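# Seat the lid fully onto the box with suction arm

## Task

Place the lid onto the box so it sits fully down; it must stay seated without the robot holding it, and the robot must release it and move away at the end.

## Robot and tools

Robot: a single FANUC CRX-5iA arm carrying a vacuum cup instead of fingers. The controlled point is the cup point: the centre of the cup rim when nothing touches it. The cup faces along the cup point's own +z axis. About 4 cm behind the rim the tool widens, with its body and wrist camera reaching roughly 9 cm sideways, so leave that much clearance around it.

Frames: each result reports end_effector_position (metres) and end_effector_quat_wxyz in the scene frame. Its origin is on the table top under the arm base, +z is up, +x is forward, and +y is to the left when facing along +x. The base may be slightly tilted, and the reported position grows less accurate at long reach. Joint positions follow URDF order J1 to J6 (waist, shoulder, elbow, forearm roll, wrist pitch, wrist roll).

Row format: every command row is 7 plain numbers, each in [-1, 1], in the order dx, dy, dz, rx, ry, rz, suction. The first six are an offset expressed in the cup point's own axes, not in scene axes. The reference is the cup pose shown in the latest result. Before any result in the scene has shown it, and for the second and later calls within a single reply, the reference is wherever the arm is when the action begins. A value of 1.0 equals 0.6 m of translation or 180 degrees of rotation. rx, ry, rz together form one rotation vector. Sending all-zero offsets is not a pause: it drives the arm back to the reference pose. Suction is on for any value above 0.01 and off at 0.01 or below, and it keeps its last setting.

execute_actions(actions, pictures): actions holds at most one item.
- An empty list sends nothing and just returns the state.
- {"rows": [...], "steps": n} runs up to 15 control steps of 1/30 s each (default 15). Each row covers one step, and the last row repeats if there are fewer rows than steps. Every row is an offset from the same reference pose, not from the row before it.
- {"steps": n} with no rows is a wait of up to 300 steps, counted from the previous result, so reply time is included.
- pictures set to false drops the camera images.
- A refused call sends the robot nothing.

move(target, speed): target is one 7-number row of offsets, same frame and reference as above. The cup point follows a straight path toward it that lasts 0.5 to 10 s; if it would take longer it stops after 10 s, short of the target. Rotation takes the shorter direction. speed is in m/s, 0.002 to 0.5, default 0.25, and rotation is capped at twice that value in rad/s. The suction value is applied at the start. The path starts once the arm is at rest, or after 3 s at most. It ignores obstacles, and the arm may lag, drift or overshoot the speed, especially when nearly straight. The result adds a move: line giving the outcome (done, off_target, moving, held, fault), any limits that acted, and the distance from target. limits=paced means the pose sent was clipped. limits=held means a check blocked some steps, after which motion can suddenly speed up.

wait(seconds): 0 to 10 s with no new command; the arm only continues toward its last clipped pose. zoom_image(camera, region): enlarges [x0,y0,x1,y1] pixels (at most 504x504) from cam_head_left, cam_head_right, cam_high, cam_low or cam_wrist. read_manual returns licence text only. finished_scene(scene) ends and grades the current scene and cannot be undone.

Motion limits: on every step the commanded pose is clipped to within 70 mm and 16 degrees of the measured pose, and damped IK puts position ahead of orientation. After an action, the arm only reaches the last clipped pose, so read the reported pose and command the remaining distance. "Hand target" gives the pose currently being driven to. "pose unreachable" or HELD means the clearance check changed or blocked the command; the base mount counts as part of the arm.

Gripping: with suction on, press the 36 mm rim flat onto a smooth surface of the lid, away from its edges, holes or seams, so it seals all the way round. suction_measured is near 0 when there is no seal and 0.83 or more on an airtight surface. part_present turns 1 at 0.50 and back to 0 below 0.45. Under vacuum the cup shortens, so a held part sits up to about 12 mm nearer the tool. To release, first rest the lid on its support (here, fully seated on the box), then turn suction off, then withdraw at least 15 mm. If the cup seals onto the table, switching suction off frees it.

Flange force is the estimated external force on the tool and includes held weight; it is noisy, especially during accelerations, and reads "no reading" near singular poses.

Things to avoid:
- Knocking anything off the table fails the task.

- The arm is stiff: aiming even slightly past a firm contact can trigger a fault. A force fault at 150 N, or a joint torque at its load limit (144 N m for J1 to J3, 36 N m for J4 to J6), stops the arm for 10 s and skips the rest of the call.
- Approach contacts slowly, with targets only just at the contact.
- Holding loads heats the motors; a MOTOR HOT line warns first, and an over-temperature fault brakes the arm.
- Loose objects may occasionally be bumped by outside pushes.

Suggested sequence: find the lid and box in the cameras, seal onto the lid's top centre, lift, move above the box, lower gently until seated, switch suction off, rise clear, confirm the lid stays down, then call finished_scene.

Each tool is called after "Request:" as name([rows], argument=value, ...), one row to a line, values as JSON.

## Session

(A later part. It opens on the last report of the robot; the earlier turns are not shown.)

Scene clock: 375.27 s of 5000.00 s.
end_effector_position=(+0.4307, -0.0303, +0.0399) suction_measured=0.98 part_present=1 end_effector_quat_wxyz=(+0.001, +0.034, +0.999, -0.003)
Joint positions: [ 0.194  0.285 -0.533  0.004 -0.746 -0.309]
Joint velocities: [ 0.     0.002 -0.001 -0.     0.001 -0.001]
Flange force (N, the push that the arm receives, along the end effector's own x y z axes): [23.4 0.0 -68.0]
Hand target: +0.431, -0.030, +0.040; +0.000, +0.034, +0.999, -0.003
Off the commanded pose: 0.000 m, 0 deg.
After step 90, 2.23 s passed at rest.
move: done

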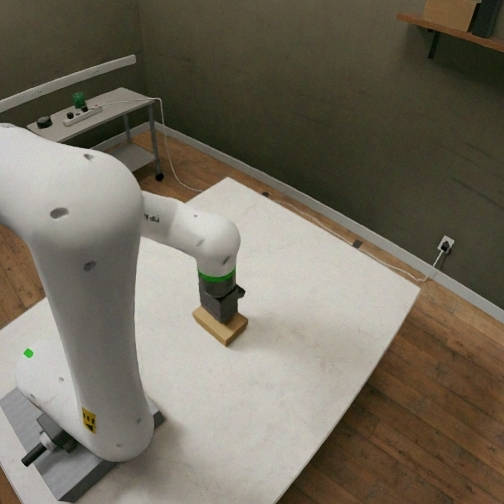

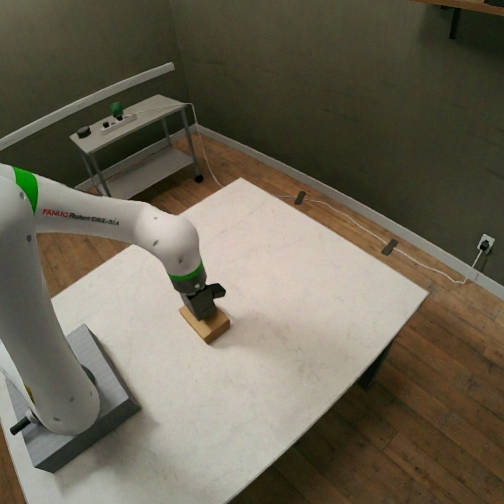

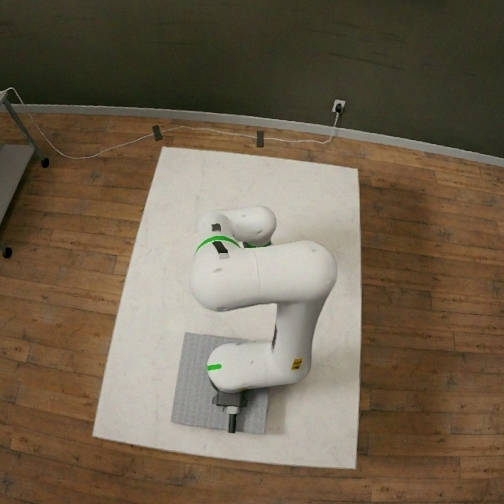

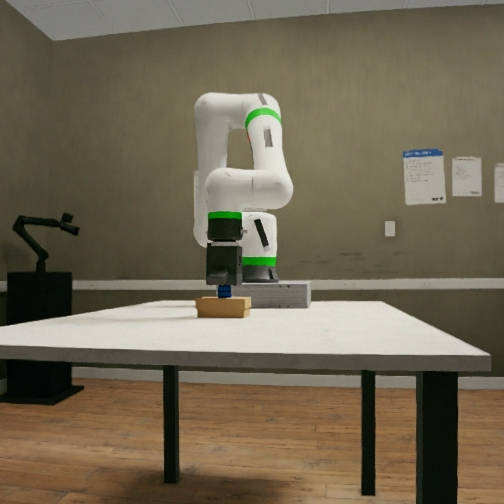

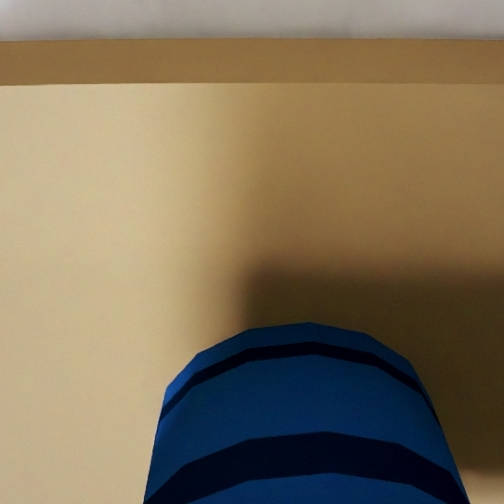

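Request:
execute_actions([
  {"rows":[[0,0,-0.001,0,0,0,0]]},
], pictures=false)

Request:
move(target=[0,0,-0.2,0,0,0,0], speed=0.1)

Scene clock: 383.07 s of 5000.00 s.
end_effector_position=(+0.4307, -0.0303, +0.0405) suction_measured=0.01 part_present=0 end_effector_quat_wxyz=(+0.001, +0.034, +0.999, -0.003)
Joint positions: [ 0.194  0.284 -0.532  0.004 -0.748 -0.309]
Joint velocities: [ 0.    -0.001 -0.     0.    -0.    -0.001]
Flange force (N, the push that the arm receives, along the end effector's own x y z axes): [13.9 -3.2 -43.9]
Hand target: +0.431, -0.030, +0.040; +0.001, +0.034, +0.999, -0.003
Off the commanded pose: 0.000 m, 0 deg.
Steps of this call (steps 1 to 90: nothing new was sent; then 4.30 s passed at rest; steps 91 to 105: all 15 steps of this action). Readings (end_effector_position | what the end effector reports):
91: (+0.4307, -0.0303, +0.0398) | suction_measured=0.76 part_present=1
92: (+0.4307, -0.0303, +0.0400) | suction_measured=0.08 part_present=0
94: (+0.4306, -0.0303, +0.0402) | suction_measured=0.01 part_present=0
98: (+0.4306, -0.0303, +0.0404) | suction_measured=0.01 part_present=0
105: the state above

Scene clock: 384.83 s of 5000.00 s.
end_effector_position=(+0.4306, -0.0299, +0.1608) suction_measured=0.01 part_present=0 end_effector_quat_wxyz=(+0.001, +0.035, +0.999, -0.004)
Joint positions: [ 0.194  0.079 -0.427  0.004 -1.058 -0.309]
Joint velocities: [-0.    -0.     0.001 -0.001 -0.    -0.001]
Flange force (N, the push that the arm receives, along the end effector's own x y z axes): [0.7 -3.0 -1.7]
Hand target: +0.431, -0.030, +0.161; +0.001, +0.035, +0.999, -0.004
Off the commanded pose: 0.001 m, 0 deg.
move: done

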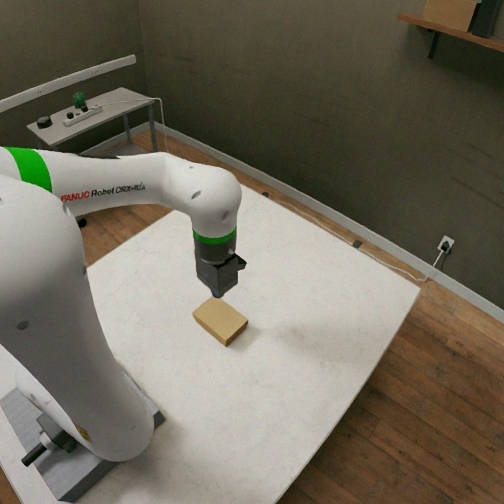

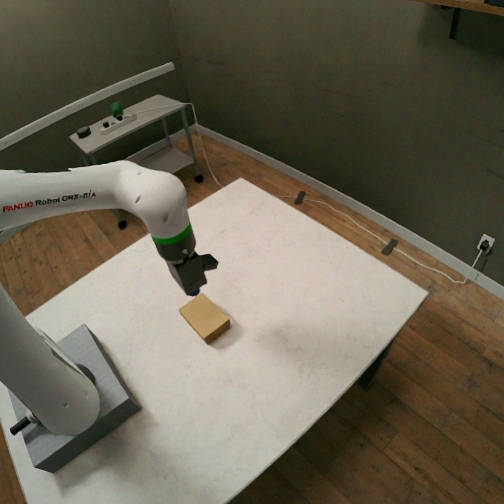

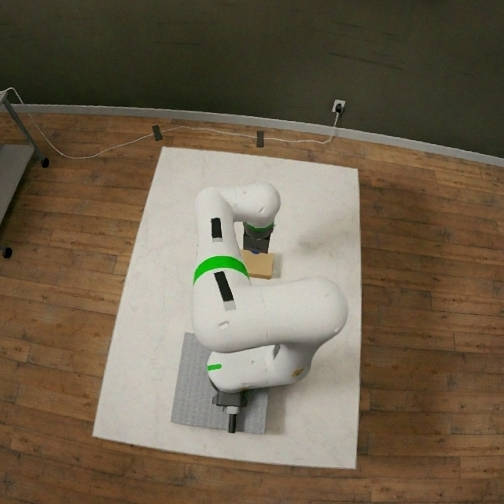

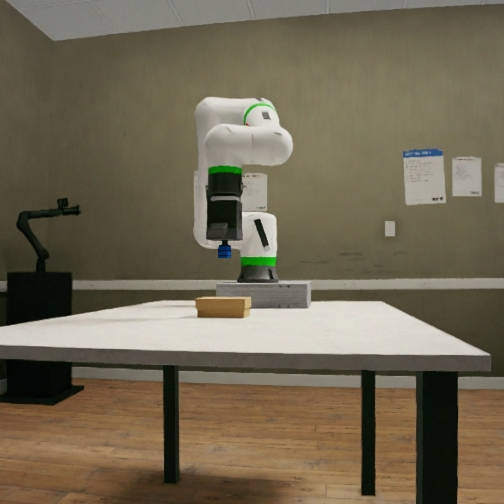

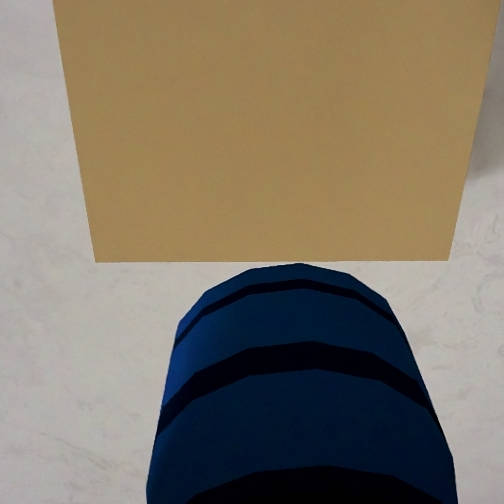

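Request:
finished_scene(scene=2)

The scene is finished: the task was done.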